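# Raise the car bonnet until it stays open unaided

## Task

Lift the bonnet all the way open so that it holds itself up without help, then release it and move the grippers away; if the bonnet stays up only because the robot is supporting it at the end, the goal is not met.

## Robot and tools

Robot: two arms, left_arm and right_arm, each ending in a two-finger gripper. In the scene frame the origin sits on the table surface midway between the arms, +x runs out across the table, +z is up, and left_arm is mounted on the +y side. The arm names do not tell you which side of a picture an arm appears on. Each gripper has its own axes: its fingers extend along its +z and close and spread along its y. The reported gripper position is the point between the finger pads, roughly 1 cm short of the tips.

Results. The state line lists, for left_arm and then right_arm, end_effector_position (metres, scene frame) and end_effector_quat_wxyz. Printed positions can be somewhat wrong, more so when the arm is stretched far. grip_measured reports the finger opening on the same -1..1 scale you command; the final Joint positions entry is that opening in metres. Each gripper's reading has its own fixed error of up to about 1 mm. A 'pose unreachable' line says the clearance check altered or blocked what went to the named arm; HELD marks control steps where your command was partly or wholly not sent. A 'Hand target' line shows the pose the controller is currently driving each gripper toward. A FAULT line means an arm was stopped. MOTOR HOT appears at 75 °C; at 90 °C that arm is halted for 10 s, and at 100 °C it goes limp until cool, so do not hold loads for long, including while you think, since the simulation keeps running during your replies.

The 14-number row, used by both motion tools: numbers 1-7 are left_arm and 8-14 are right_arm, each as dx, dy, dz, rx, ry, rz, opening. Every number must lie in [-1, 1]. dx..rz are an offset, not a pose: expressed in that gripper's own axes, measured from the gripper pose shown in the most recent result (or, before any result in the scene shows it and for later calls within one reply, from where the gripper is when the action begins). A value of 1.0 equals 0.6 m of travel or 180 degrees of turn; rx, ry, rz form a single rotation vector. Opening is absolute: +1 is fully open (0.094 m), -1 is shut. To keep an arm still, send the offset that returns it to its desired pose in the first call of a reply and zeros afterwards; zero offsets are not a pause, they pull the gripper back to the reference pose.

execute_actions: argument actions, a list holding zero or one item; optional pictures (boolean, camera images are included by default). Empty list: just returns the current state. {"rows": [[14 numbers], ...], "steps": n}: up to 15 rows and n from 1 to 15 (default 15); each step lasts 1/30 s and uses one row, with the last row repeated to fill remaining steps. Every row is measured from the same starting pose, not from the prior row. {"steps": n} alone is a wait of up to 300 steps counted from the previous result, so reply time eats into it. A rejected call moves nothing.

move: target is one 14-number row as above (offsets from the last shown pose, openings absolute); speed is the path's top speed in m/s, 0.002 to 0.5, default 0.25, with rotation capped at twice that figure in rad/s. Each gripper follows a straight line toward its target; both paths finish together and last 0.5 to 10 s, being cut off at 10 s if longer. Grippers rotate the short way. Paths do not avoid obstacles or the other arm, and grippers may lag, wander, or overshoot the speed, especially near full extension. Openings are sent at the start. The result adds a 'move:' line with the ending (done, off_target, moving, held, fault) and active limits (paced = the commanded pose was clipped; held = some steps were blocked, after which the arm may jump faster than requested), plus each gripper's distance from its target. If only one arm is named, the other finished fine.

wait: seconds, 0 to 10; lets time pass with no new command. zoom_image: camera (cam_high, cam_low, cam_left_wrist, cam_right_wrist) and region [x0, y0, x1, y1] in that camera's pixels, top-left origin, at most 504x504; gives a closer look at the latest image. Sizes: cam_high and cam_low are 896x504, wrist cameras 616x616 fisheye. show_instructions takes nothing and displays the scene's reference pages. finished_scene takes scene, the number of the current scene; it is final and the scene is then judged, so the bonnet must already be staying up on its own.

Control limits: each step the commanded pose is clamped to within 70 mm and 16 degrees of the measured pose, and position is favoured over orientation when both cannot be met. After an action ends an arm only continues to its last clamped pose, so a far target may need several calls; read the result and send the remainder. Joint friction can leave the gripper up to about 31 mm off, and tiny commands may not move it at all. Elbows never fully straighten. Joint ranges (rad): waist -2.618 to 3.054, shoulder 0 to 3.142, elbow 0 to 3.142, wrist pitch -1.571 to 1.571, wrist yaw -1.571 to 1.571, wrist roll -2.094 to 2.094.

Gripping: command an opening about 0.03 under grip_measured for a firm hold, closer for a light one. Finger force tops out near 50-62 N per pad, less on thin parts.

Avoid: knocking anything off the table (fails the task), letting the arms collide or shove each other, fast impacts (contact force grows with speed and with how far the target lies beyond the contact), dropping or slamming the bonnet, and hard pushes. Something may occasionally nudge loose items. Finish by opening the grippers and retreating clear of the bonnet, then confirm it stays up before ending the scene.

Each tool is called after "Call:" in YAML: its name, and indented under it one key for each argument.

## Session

Call:
show_instructions:

Call:
execute_actions:
  actions: []

Reference images for this scene: manual page 1, manual page 2, manual page 3, manual page 4, manual page 5, manual page 6, manual page 7, manual page 8.

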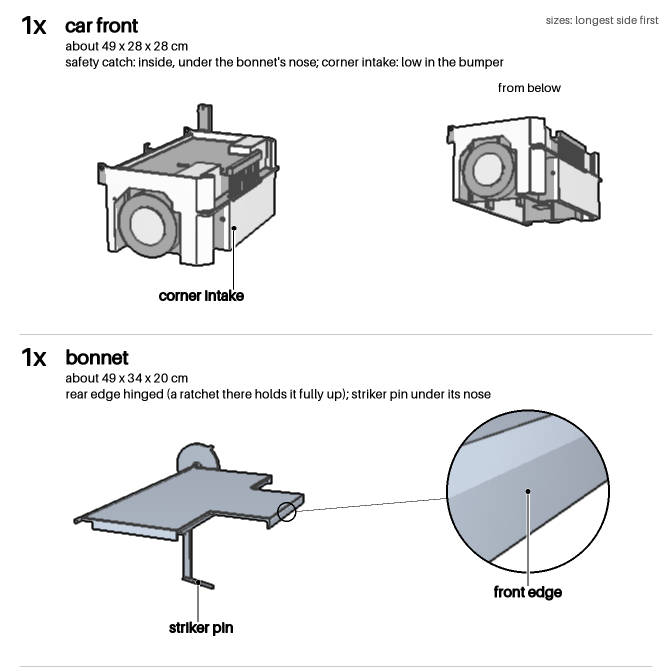

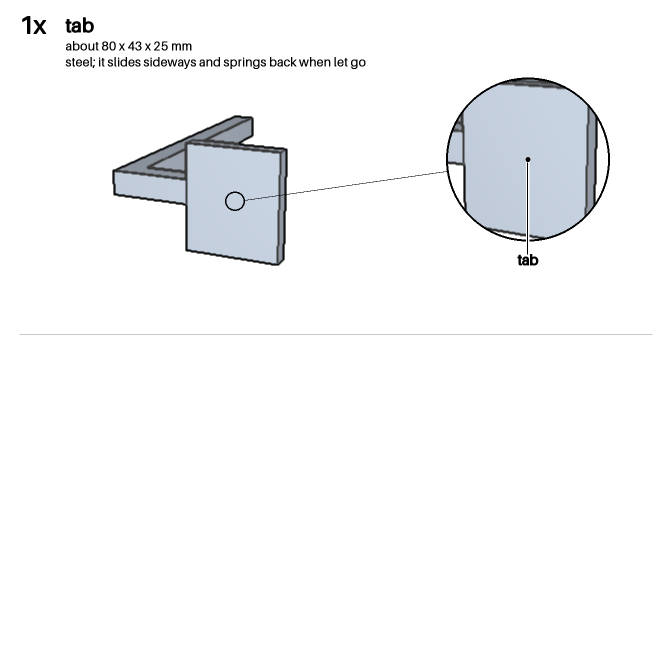

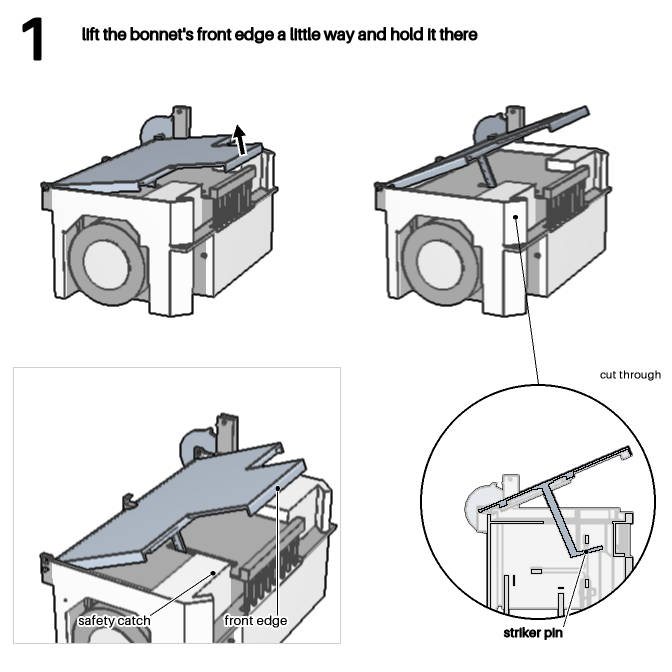

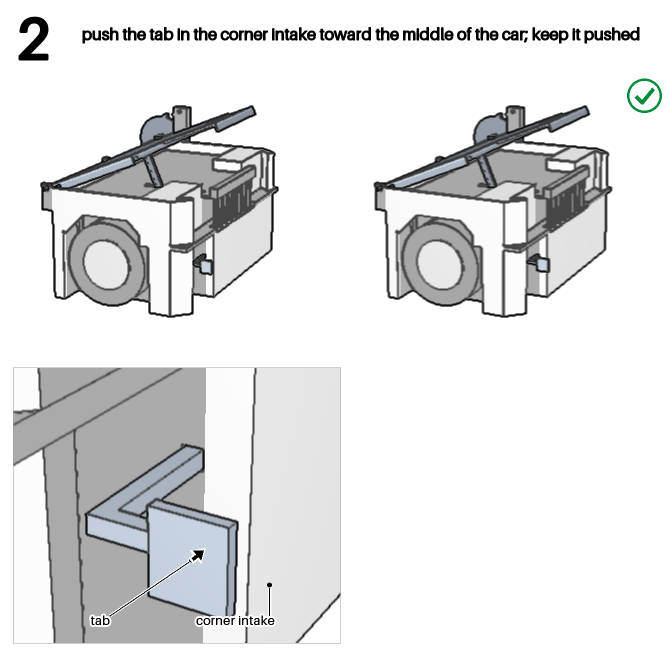

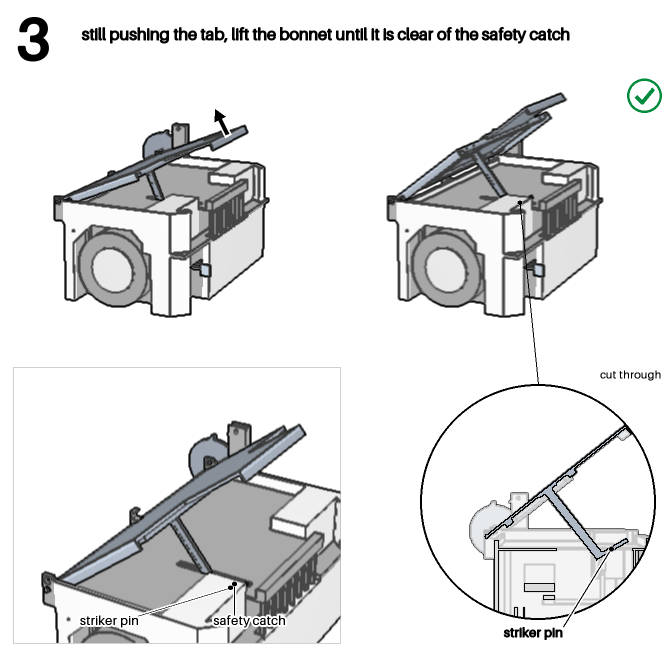

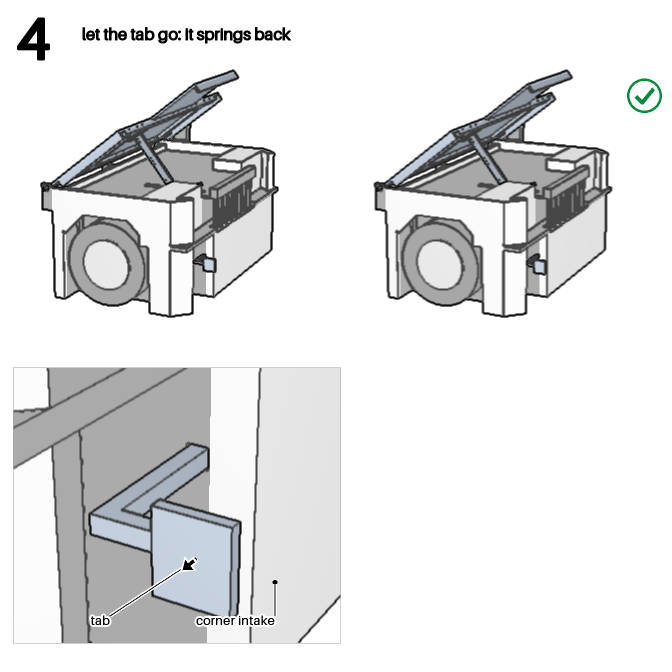

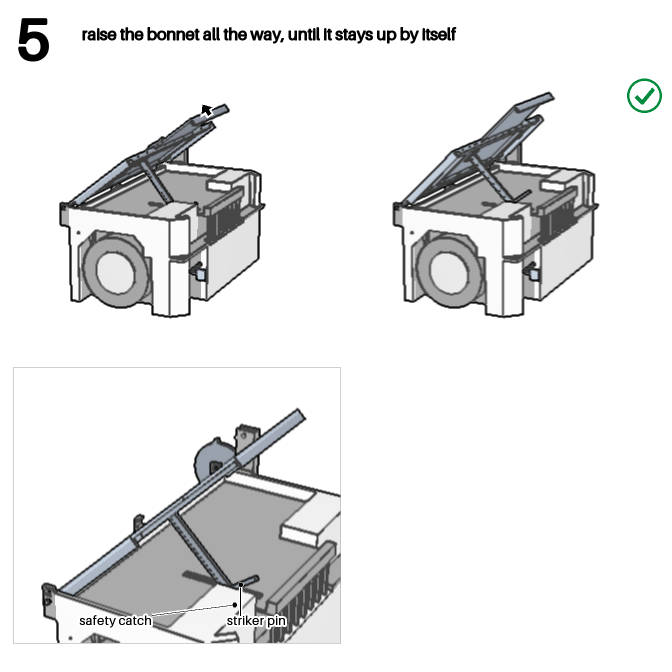

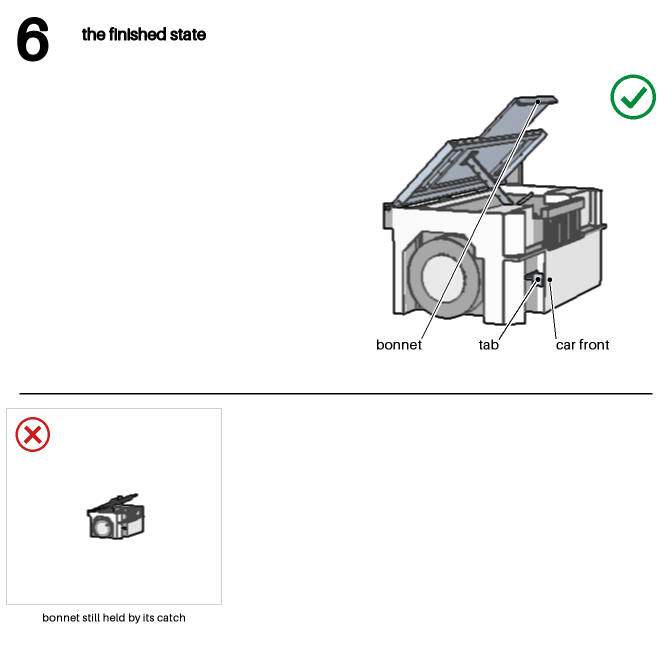

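Scene clock: 0.00 s of 5340.00 s.
left_arm: end_effector_position=(+0.4055, +0.5435, +0.3116) grip_measured=+1.000 end_effector_quat_wxyz=(+0.711, -0.346, +0.564, +0.239) | right_arm: end_effector_position=(+0.0204, -0.7121, +0.3886) grip_measured=+1.000 end_effector_quat_wxyz=(+0.029, -0.291, +0.733, -0.614)
Joint positions: left_arm=[ 0.26   1.4    0.778  0.763 -0.488 -0.16   0.094] | right_arm=[-1.771  1.071  1.269 -0.498 -0.602 -2.075  0.094]
Joint velocities: left_arm=[-0.002  0.002 -0.007 -0.066 -0.007  0.007  0.   ] | right_arm=[-0.007 -0.012  0.002 -0.037 -0.037 -0.022  0.   ]
Hand target (left_arm): +0.406, +0.544, +0.312; +0.711, -0.346, +0.564, +0.239
Hand target (right_arm): +0.020, -0.712, +0.389; +0.029, -0.291, +0.733, -0.614
camera_calibration (this result's frames):
cam_left_wrist: T_world_to_cam=[[0.752741, -0.634464, 0.175604, -0.00797895], [-0.238286, -0.511251, -0.825737, 0.666604], [0.613678, 0.579722, -0.536024, -0.288512], [0, 0, 0, 1]] pos_world=[0.341902, 0.502996, 0.397191]
cam_right_wrist: T_world_to_cam=[[0.156979, -0.237704, 0.958569, -0.546411], [-0.987406, -0.05711, 0.14754, -0.0257754], [0.0196732, -0.969657, -0.243675, -0.499657], [0, 0, 0, 1]] pos_world=[0.0701542, -0.615852, 0.405821]

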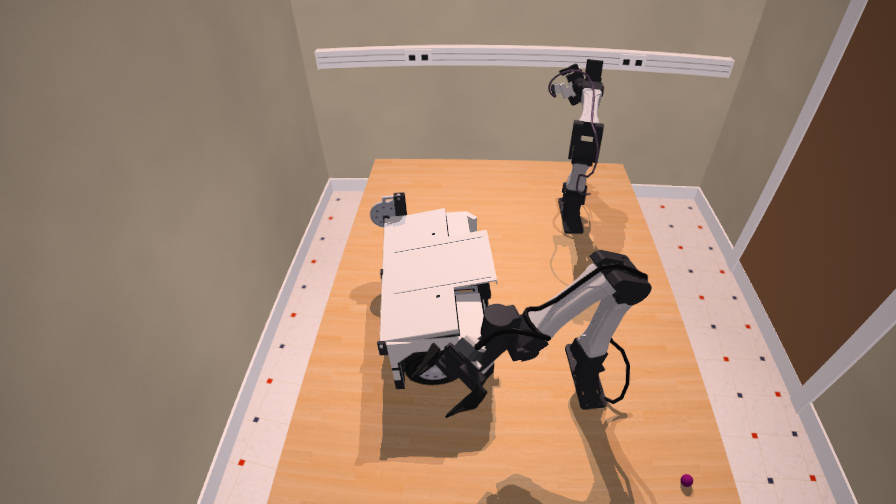

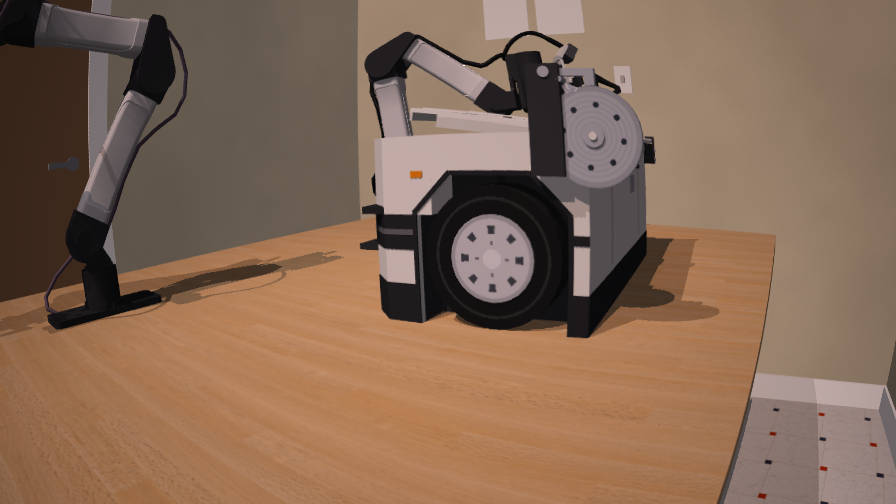

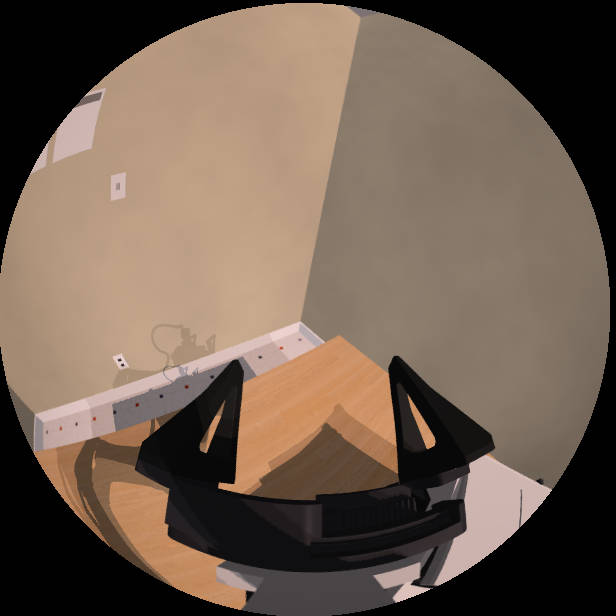

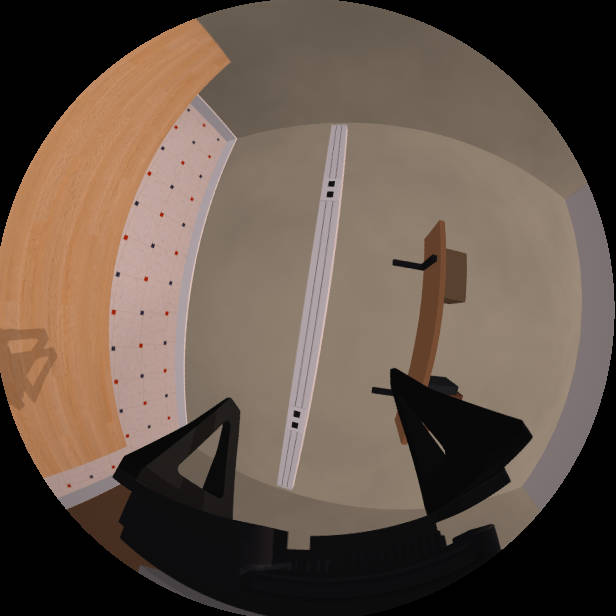

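Call:
zoom_image:
  camera: "cam_high"
  region: [350, 180, 570, 420]

Call:
zoom_image:
  camera: "cam_low"
  region: [340, 20, 700, 350]

Region (350, 180, 570, 420) of cam_high's 896x504 image, scaled by 2.100, with more detail than that image has; it fills the left 462 columns of this view, and the rest is white.

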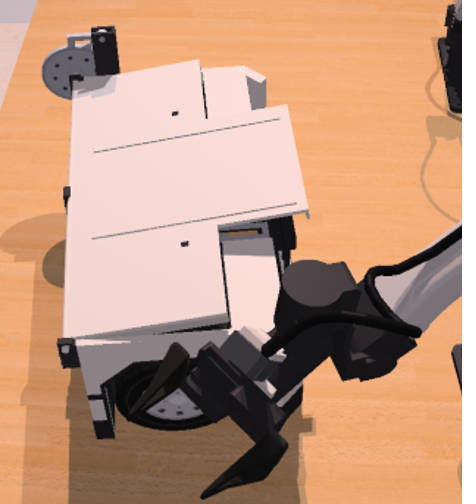

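Region (340, 20, 700, 350) of cam_low's 896x504 image, scaled by 1.400, with more detail than that image has; it fills the top 462 rows of this view, and the rest is white.

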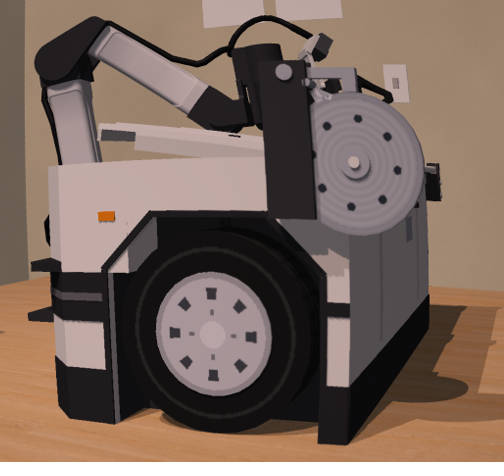

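Call:
move:
  target: [0.0815,-0.0093,-0.4763,0.2512,0.2501,0.1328,-1, -0.6732,-0.007,-0.2372,-0.1543,-0.3538,0.4983,-1]
  speed: 0.4

Call:
move:
  target: [0,0,0,0,0,0,-1, 0.0667,0.5738,-0.1338,-0.311,0,0,-1]
  speed: 0.35

Scene clock: 123.40 s of 5340.00 s.
left_arm: end_effector_position=(+0.2449, +0.3227, +0.2201) grip_measured=-0.985 end_effector_quat_wxyz=(+0.449, -0.010, +0.894, -0.003) | right_arm: end_effector_position=(+0.2990, -0.3990, +0.3300) grip_measured=-0.992 end_effector_quat_wxyz=(+0.731, +0.032, +0.681, -0.031)
Joint positions: left_arm=[ 0.078  0.536  0.787 -0.901  0.156  0.1    0.001] | right_arm=[-0.091  0.683  0.572  0.182  0.     0.004  0.   ]
Joint velocities: left_arm=[-0.017  0.012  0.012 -0.037 -0.007 -0.066 -0.   ] | right_arm=[-0.007  0.002 -0.002  0.007 -0.051 -0.022 -0.001]
Hand target (left_arm): +0.240, +0.320, +0.229; +0.460, -0.003, +0.888, -0.001
Hand target (right_arm): +0.304, -0.398, +0.308; +0.714, +0.035, +0.699, -0.028
Off the commanded pose (left_arm): 0.011 m, 2 deg.
Off the commanded pose (right_arm): 0.030 m, 4 deg.
After step 90, 117.00 s passed at rest.
move: off_target (left_arm, right_arm)
camera_calibration (this result's frames):
cam_left_wrist: T_world_to_cam=[[-0.000260271, -0.999313, -0.037059, 0.337832], [-0.973267, 0.00876474, -0.22951, 0.320773], [0.229677, 0.0360086, -0.972601, 0.254552], [0, 0, 0, 1]] pos_world=[0.253821, 0.325623, 0.333718]
cam_right_wrist: T_world_to_cam=[[-0.0257472, -0.959125, -0.281808, -0.283467], [-0.293213, 0.276748, -0.915115, 0.552244], [0.9557, 0.0590682, -0.288354, -0.0704674], [0, 0, 0, 1]] pos_world=[0.221973, -0.420551, 0.405164]

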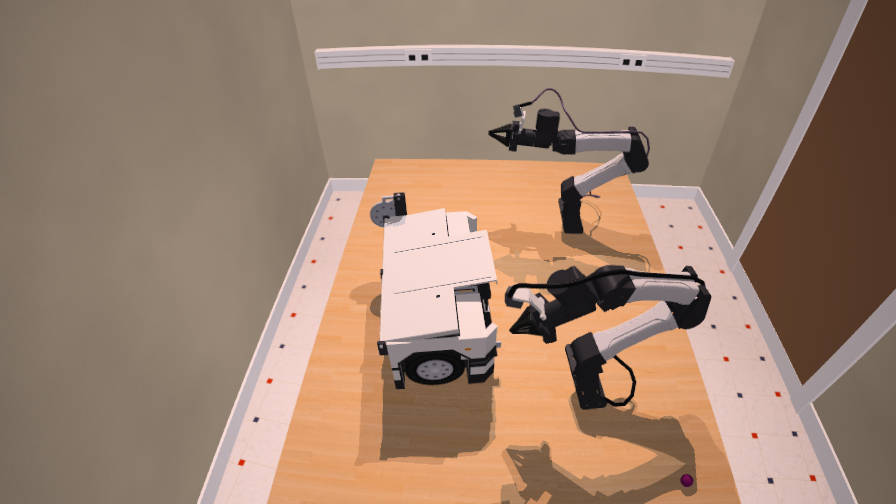

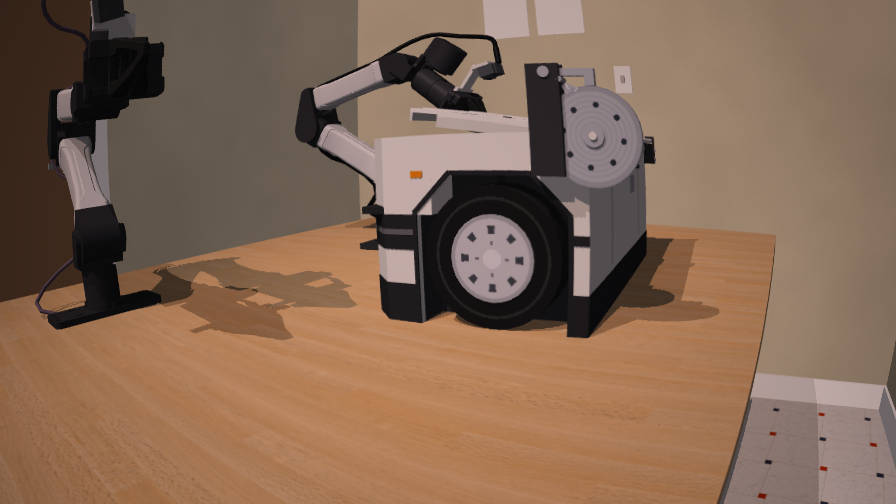

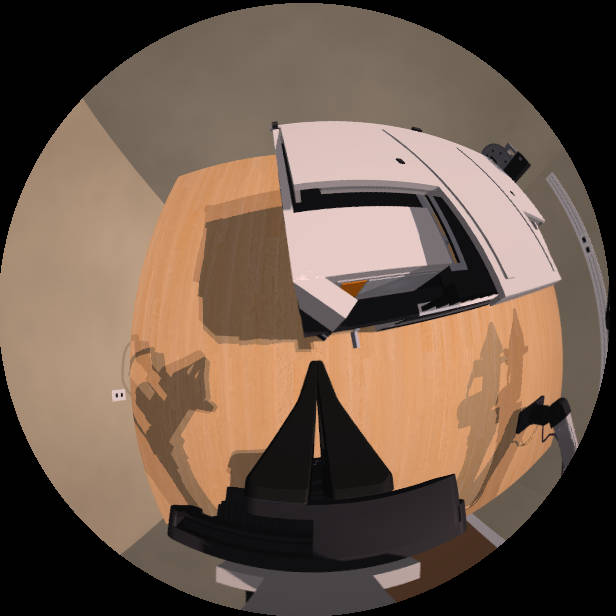

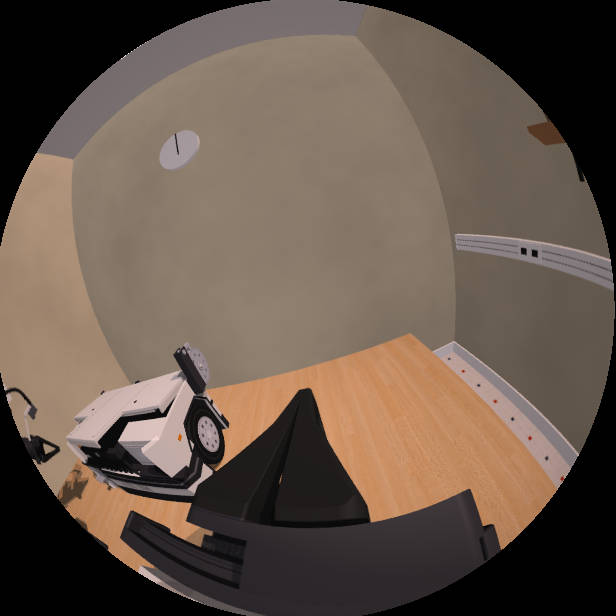

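Scene clock: 125.50 s of 5340.00 s.
left_arm: end_effector_position=(+0.2449, +0.3227, +0.2201) grip_measured=-0.985 end_effector_quat_wxyz=(+0.449, -0.010, +0.894, -0.003) | right_arm: end_effector_position=(+0.2540, -0.0543, +0.2874) grip_measured=-0.992 end_effector_quat_wxyz=(+0.665, -0.303, +0.616, +0.295)
Joint positions: left_arm=[ 0.078  0.536  0.787 -0.901  0.156  0.1    0.001] | right_arm=[ 0.874  1.229  0.628  0.659  0.    -0.04   0.   ]
Joint velocities: left_arm=[-0.012 -0.007  0.007 -0.022  0.007 -0.007 -0.001] | right_arm=[-0.007  0.002 -0.022  0.007 -0.022 -0.022 -0.   ]
Hand target (left_arm): +0.245, +0.323, +0.220; +0.449, -0.010, +0.894, -0.003
Hand target (right_arm): +0.254, -0.048, +0.289; +0.663, -0.310, +0.613, +0.297
Off the commanded pose (left_arm): 0.000 m, 0 deg.
Off the commanded pose (right_arm): 0.006 m, 1 deg.
move: done
camera_calibration (this result's frames):
cam_left_wrist: T_world_to_cam=[[-0.000260271, -0.999313, -0.037059, 0.337832], [-0.973267, 0.00876474, -0.22951, 0.320773], [0.229677, 0.0360086, -0.972601, 0.254552], [0, 0, 0, 1]] pos_world=[0.253821, 0.325623, 0.333718]
cam_right_wrist: T_world_to_cam=[[0.77841, -0.579911, -0.240379, -0.16156], [-0.371581, -0.117007, -0.920998, 0.404826], [0.50597, 0.806234, -0.306563, 0.0998631], [0, 0, 0, 1]] pos_world=[0.225657, -0.126836, 0.364622]

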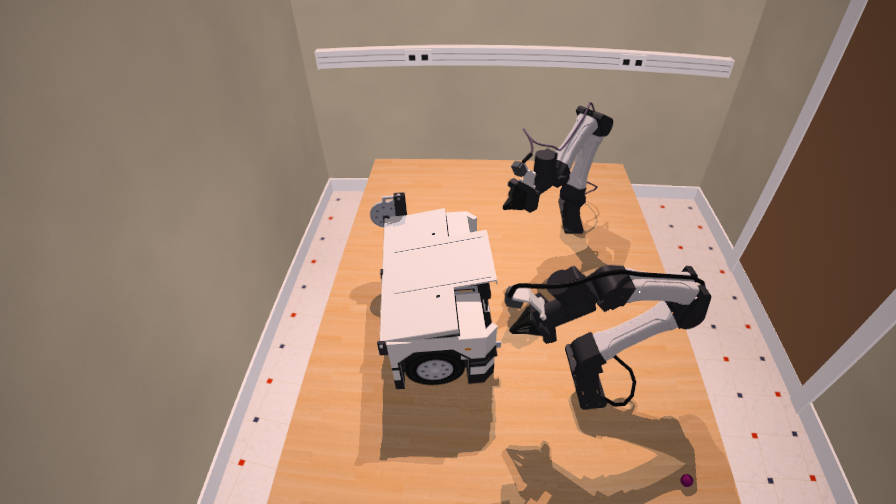

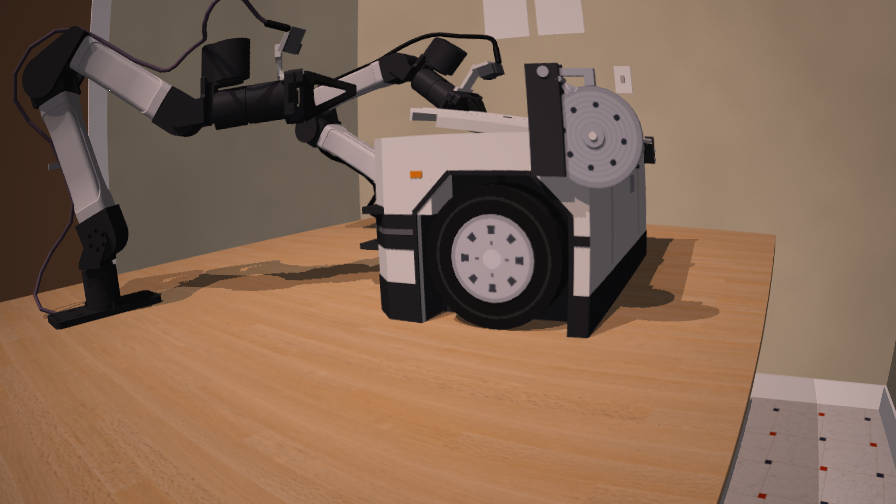

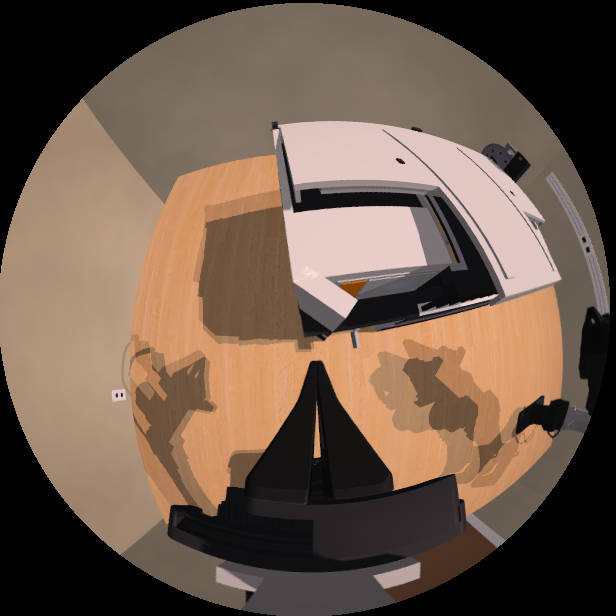

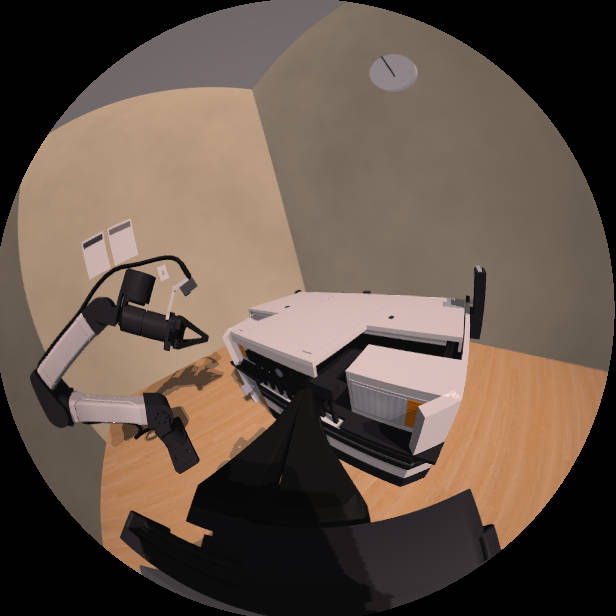

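Call:
execute_actions:
  actions: []

Scene clock: 146.70 s of 5340.00 s.
left_arm: end_effector_position=(+0.2449, +0.3227, +0.2201) grip_measured=-0.985 end_effector_quat_wxyz=(+0.449, -0.010, +0.894, -0.003) | right_arm: end_effector_position=(+0.2539, -0.0542, +0.2877) grip_measured=-0.992 end_effector_quat_wxyz=(+0.665, -0.303, +0.615, +0.295)
Joint positions: left_arm=[ 0.078  0.536  0.787 -0.901  0.156  0.1    0.001] | right_arm=[ 0.874  1.229  0.628  0.66  -0.    -0.04   0.   ]
Joint velocities: left_arm=[ 0.017 -0.017 -0.002  0.037 -0.037  0.037  0.   ] | right_arm=[-0.002  0.002  0.007  0.037 -0.037 -0.037 -0.001]
Hand target (left_arm): +0.245, +0.323, +0.220; +0.449, -0.010, +0.894, -0.003
Hand target (right_arm): +0.254, -0.048, +0.289; +0.663, -0.310, +0.613, +0.297
Off the commanded pose (left_arm): 0.000 m, 0 deg.
Off the commanded pose (right_arm): 0.006 m, 2 deg.
Steps of this call (steps 1 to 90: nothing new was sent; then 18.20 s passed at rest). Readings (end_effector_position):
1: left_arm (+0.2449, +0.3227, +0.2201) | right_arm (+0.2539, -0.0543, +0.2875)
2: left_arm (+0.2449, +0.3227, +0.2201) | right_arm (+0.2539, -0.0543, +0.2875)
4: left_arm (+0.2449, +0.3227, +0.2201) | right_arm (+0.2539, -0.0543, +0.2876)
8: left_arm (+0.2449, +0.3227, +0.2201) | right_arm (+0.2539, -0.0542, +0.2877)
90: the state above
camera_calibration (this result's frames):
cam_left_wrist: T_world_to_cam=[[-0.000260271, -0.999313, -0.037059, 0.337832], [-0.973267, 0.00876474, -0.22951, 0.320773], [0.229677, 0.0360086, -0.972601, 0.254552], [0, 0, 0, 1]] pos_world=[0.253821, 0.325623, 0.333718]
cam_right_wrist: T_world_to_cam=[[0.779035, -0.579113, -0.240274, -0.16151], [-0.370785, -0.116506, -0.921382, 0.404987], [0.505591, 0.806879, -0.305489, 0.0997704], [0, 0, 0, 1]] pos_world=[0.225542, -0.126852, 0.36482]

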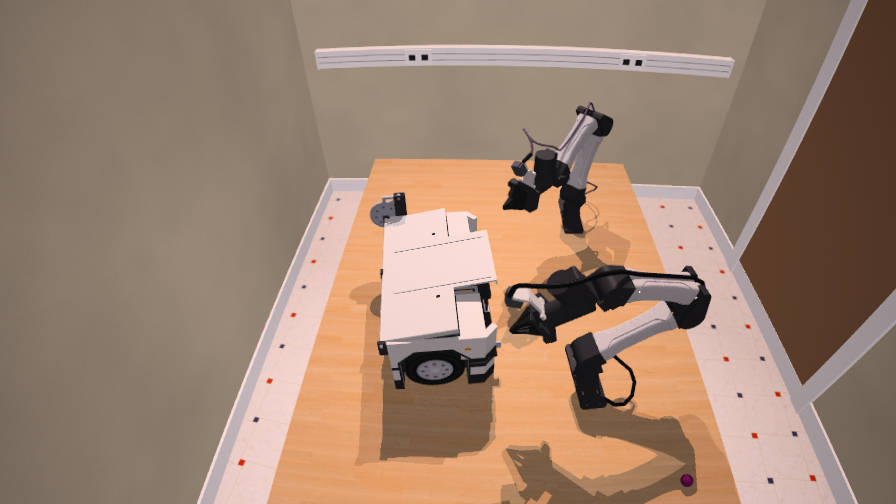

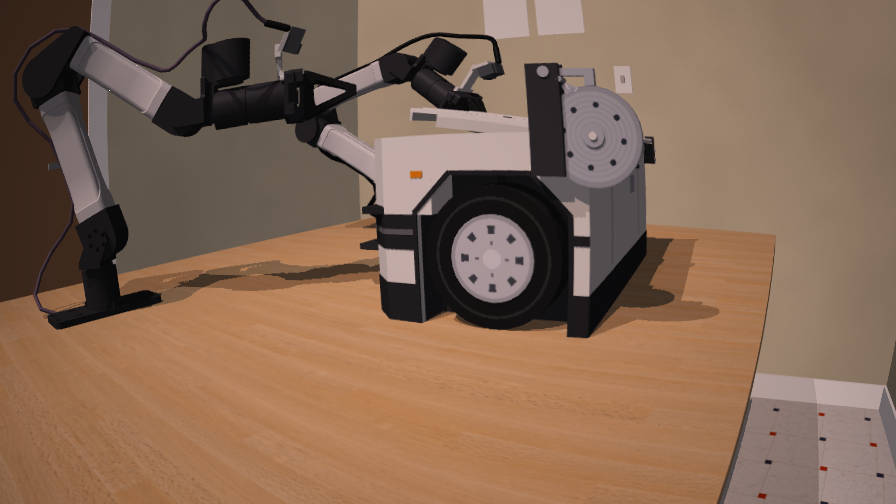

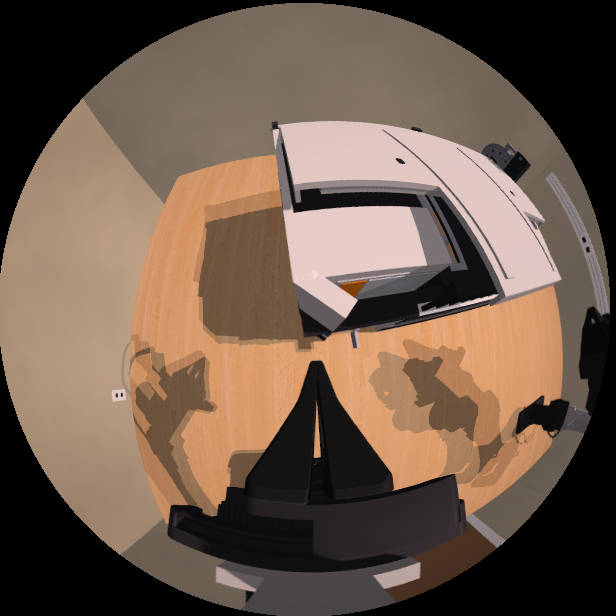

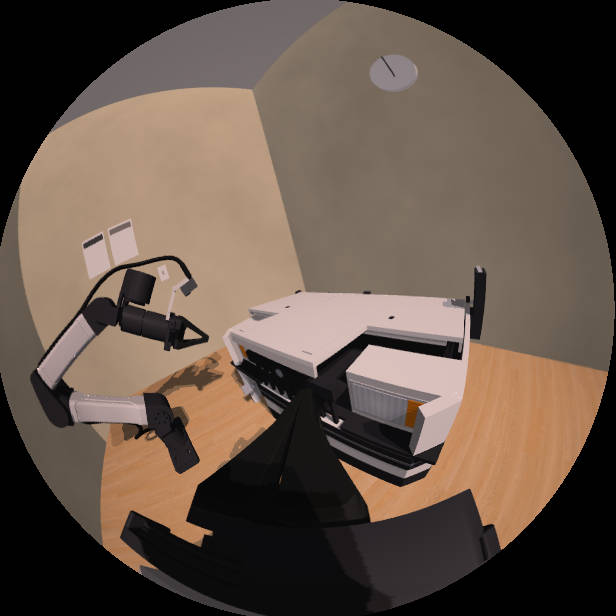

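Call:
zoom_image:
  camera: "cam_left_wrist"
  region: [280, 260, 440, 380]

Call:
zoom_image:
  camera: "cam_left_wrist"
  region: [420, 220, 600, 360]

Call:
zoom_image:
  camera: "cam_right_wrist"
  region: [200, 300, 360, 430]

Region (280, 260, 440, 380) of cam_left_wrist's 616x616 image, scaled by 3.150, with more detail than that image has; it fills the top 378 rows of this view, and the rest is white.

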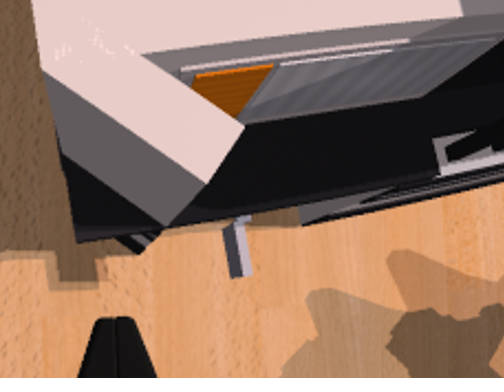

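Region (420, 220, 600, 360) of cam_left_wrist's 616x616 image, scaled by 2.800, with more detail than that image has.

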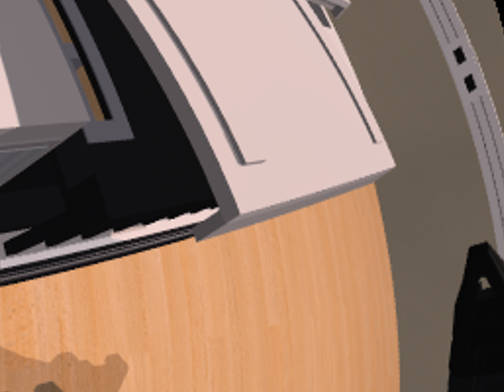

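Region (200, 300, 360, 430) of cam_right_wrist's 616x616 image, scaled by 3.150, with more detail than that image has; it fills the top 410 rows of this view, and the rest is white.

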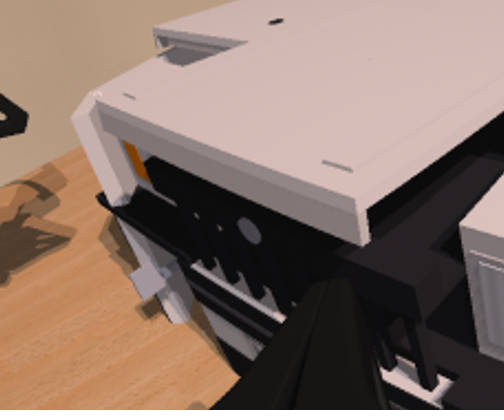

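Call:
move:
  target: [0.1705,-0.0447,0.1104,-0.0224,0.0496,-0.4779,-1, 0.1535,0.045,0.1202,-0.0137,-0.0478,0.0148,-1]
  speed: 0.3

Scene clock: 269.87 s of 5340.00 s.
left_arm: end_effector_position=(+0.2399, +0.2949, +0.1049) grip_measured=-0.985 end_effector_quat_wxyz=(+0.260, -0.628, +0.677, -0.281) | right_arm: end_effector_position=(+0.2838, +0.0119, +0.1987) grip_measured=-0.992 end_effector_quat_wxyz=(+0.699, -0.280, +0.563, +0.341)
Joint positions: left_arm=[-0.16   0.467  0.412 -0.73   0.027 -1.544  0.001] | right_arm=[ 0.914  1.918  0.662  1.465 -0.    -0.008  0.   ]
Joint velocities: left_arm=[ 0.002  0.002 -0.002  0.022  0.007  0.007 -0.001] | right_arm=[ 0.007  0.007 -0.012  0.007  0.066  0.022 -0.   ]
Hand target (left_arm): +0.237, +0.295, +0.099; -0.260, +0.631, -0.675, +0.281
Hand target (right_arm): +0.284, +0.018, +0.197; +0.696, -0.280, +0.564, +0.345
Off the commanded pose (left_arm): 0.007 m, 0 deg.
Off the commanded pose (right_arm): 0.008 m, 1 deg.
After step 90, 117.00 s passed at rest.
move: done
camera_calibration (this result's frames):
cam_left_wrist: T_world_to_cam=[[0.712415, -0.104028, 0.694005, -0.205875], [-0.530614, -0.727054, 0.435708, 0.330769], [0.459253, -0.678653, -0.573163, 0.258437], [0, 0, 0, 1]] pos_world=[0.203491, 0.39446, 0.146886]
cam_right_wrist: T_world_to_cam=[[0.820551, -0.509182, -0.259671, -0.176667], [-0.303021, -0.00232438, -0.952981, 0.327566], [0.484637, 0.860656, -0.1562, -0.0202676], [0, 0, 0, 1]] pos_world=[0.254046, -0.071751, 0.263123]

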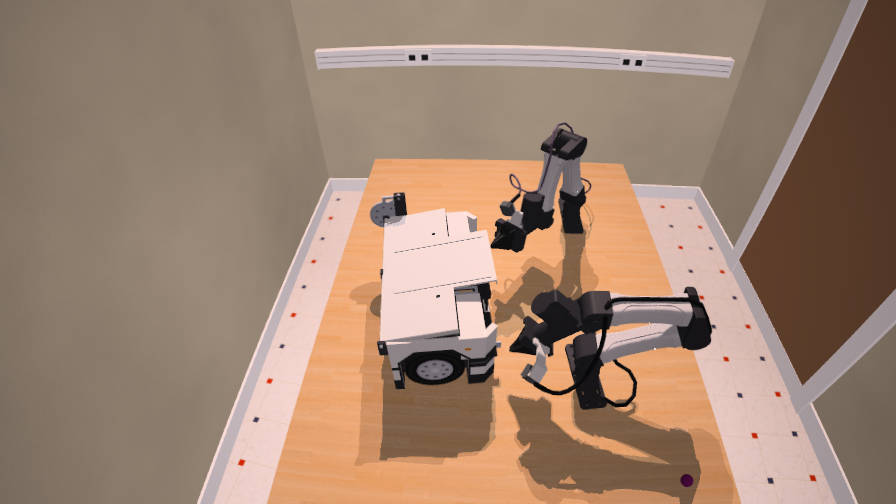

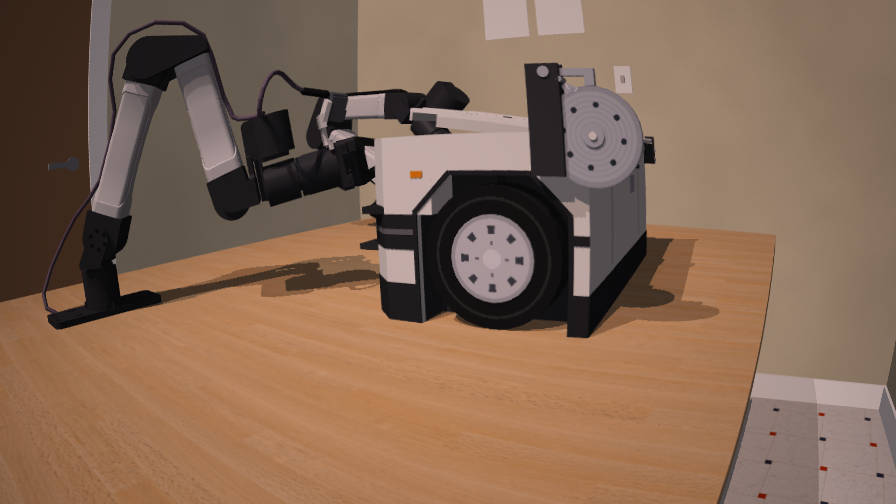

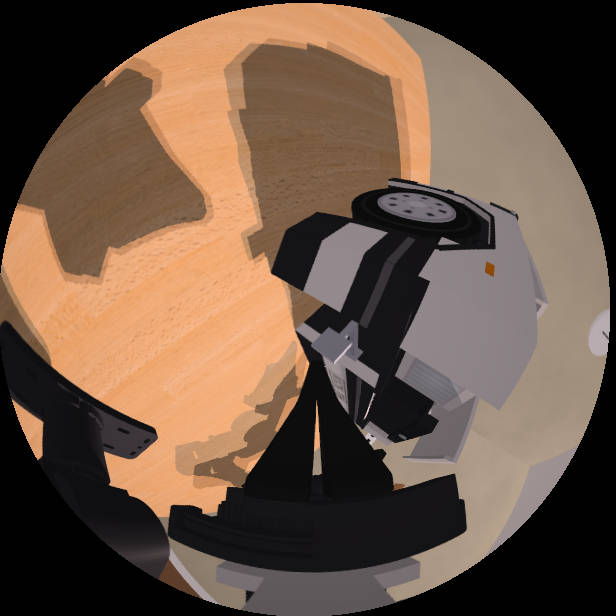

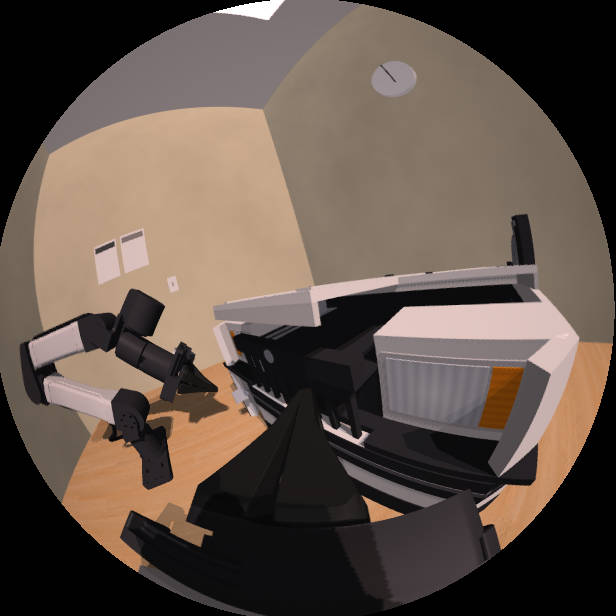

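Call:
zoom_image:
  camera: "cam_left_wrist"
  region: [270, 290, 400, 400]

Call:
zoom_image:
  camera: "cam_right_wrist"
  region: [200, 270, 400, 430]

Region (270, 290, 400, 400) of cam_left_wrist's 616x616 image, scaled by 3.877, with more detail than that image has; it fills the top 426 rows of this view, and the rest is white.

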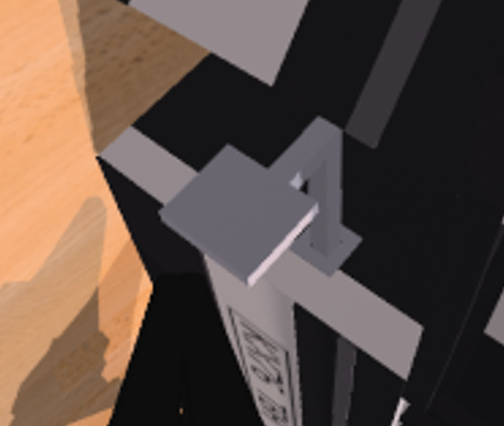

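Region (200, 270, 400, 430) of cam_right_wrist's 616x616 image, scaled by 2.520, with more detail than that image has; it fills the top 403 rows of this view, and the rest is white.

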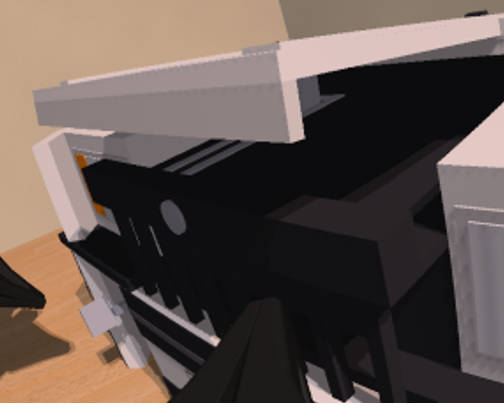

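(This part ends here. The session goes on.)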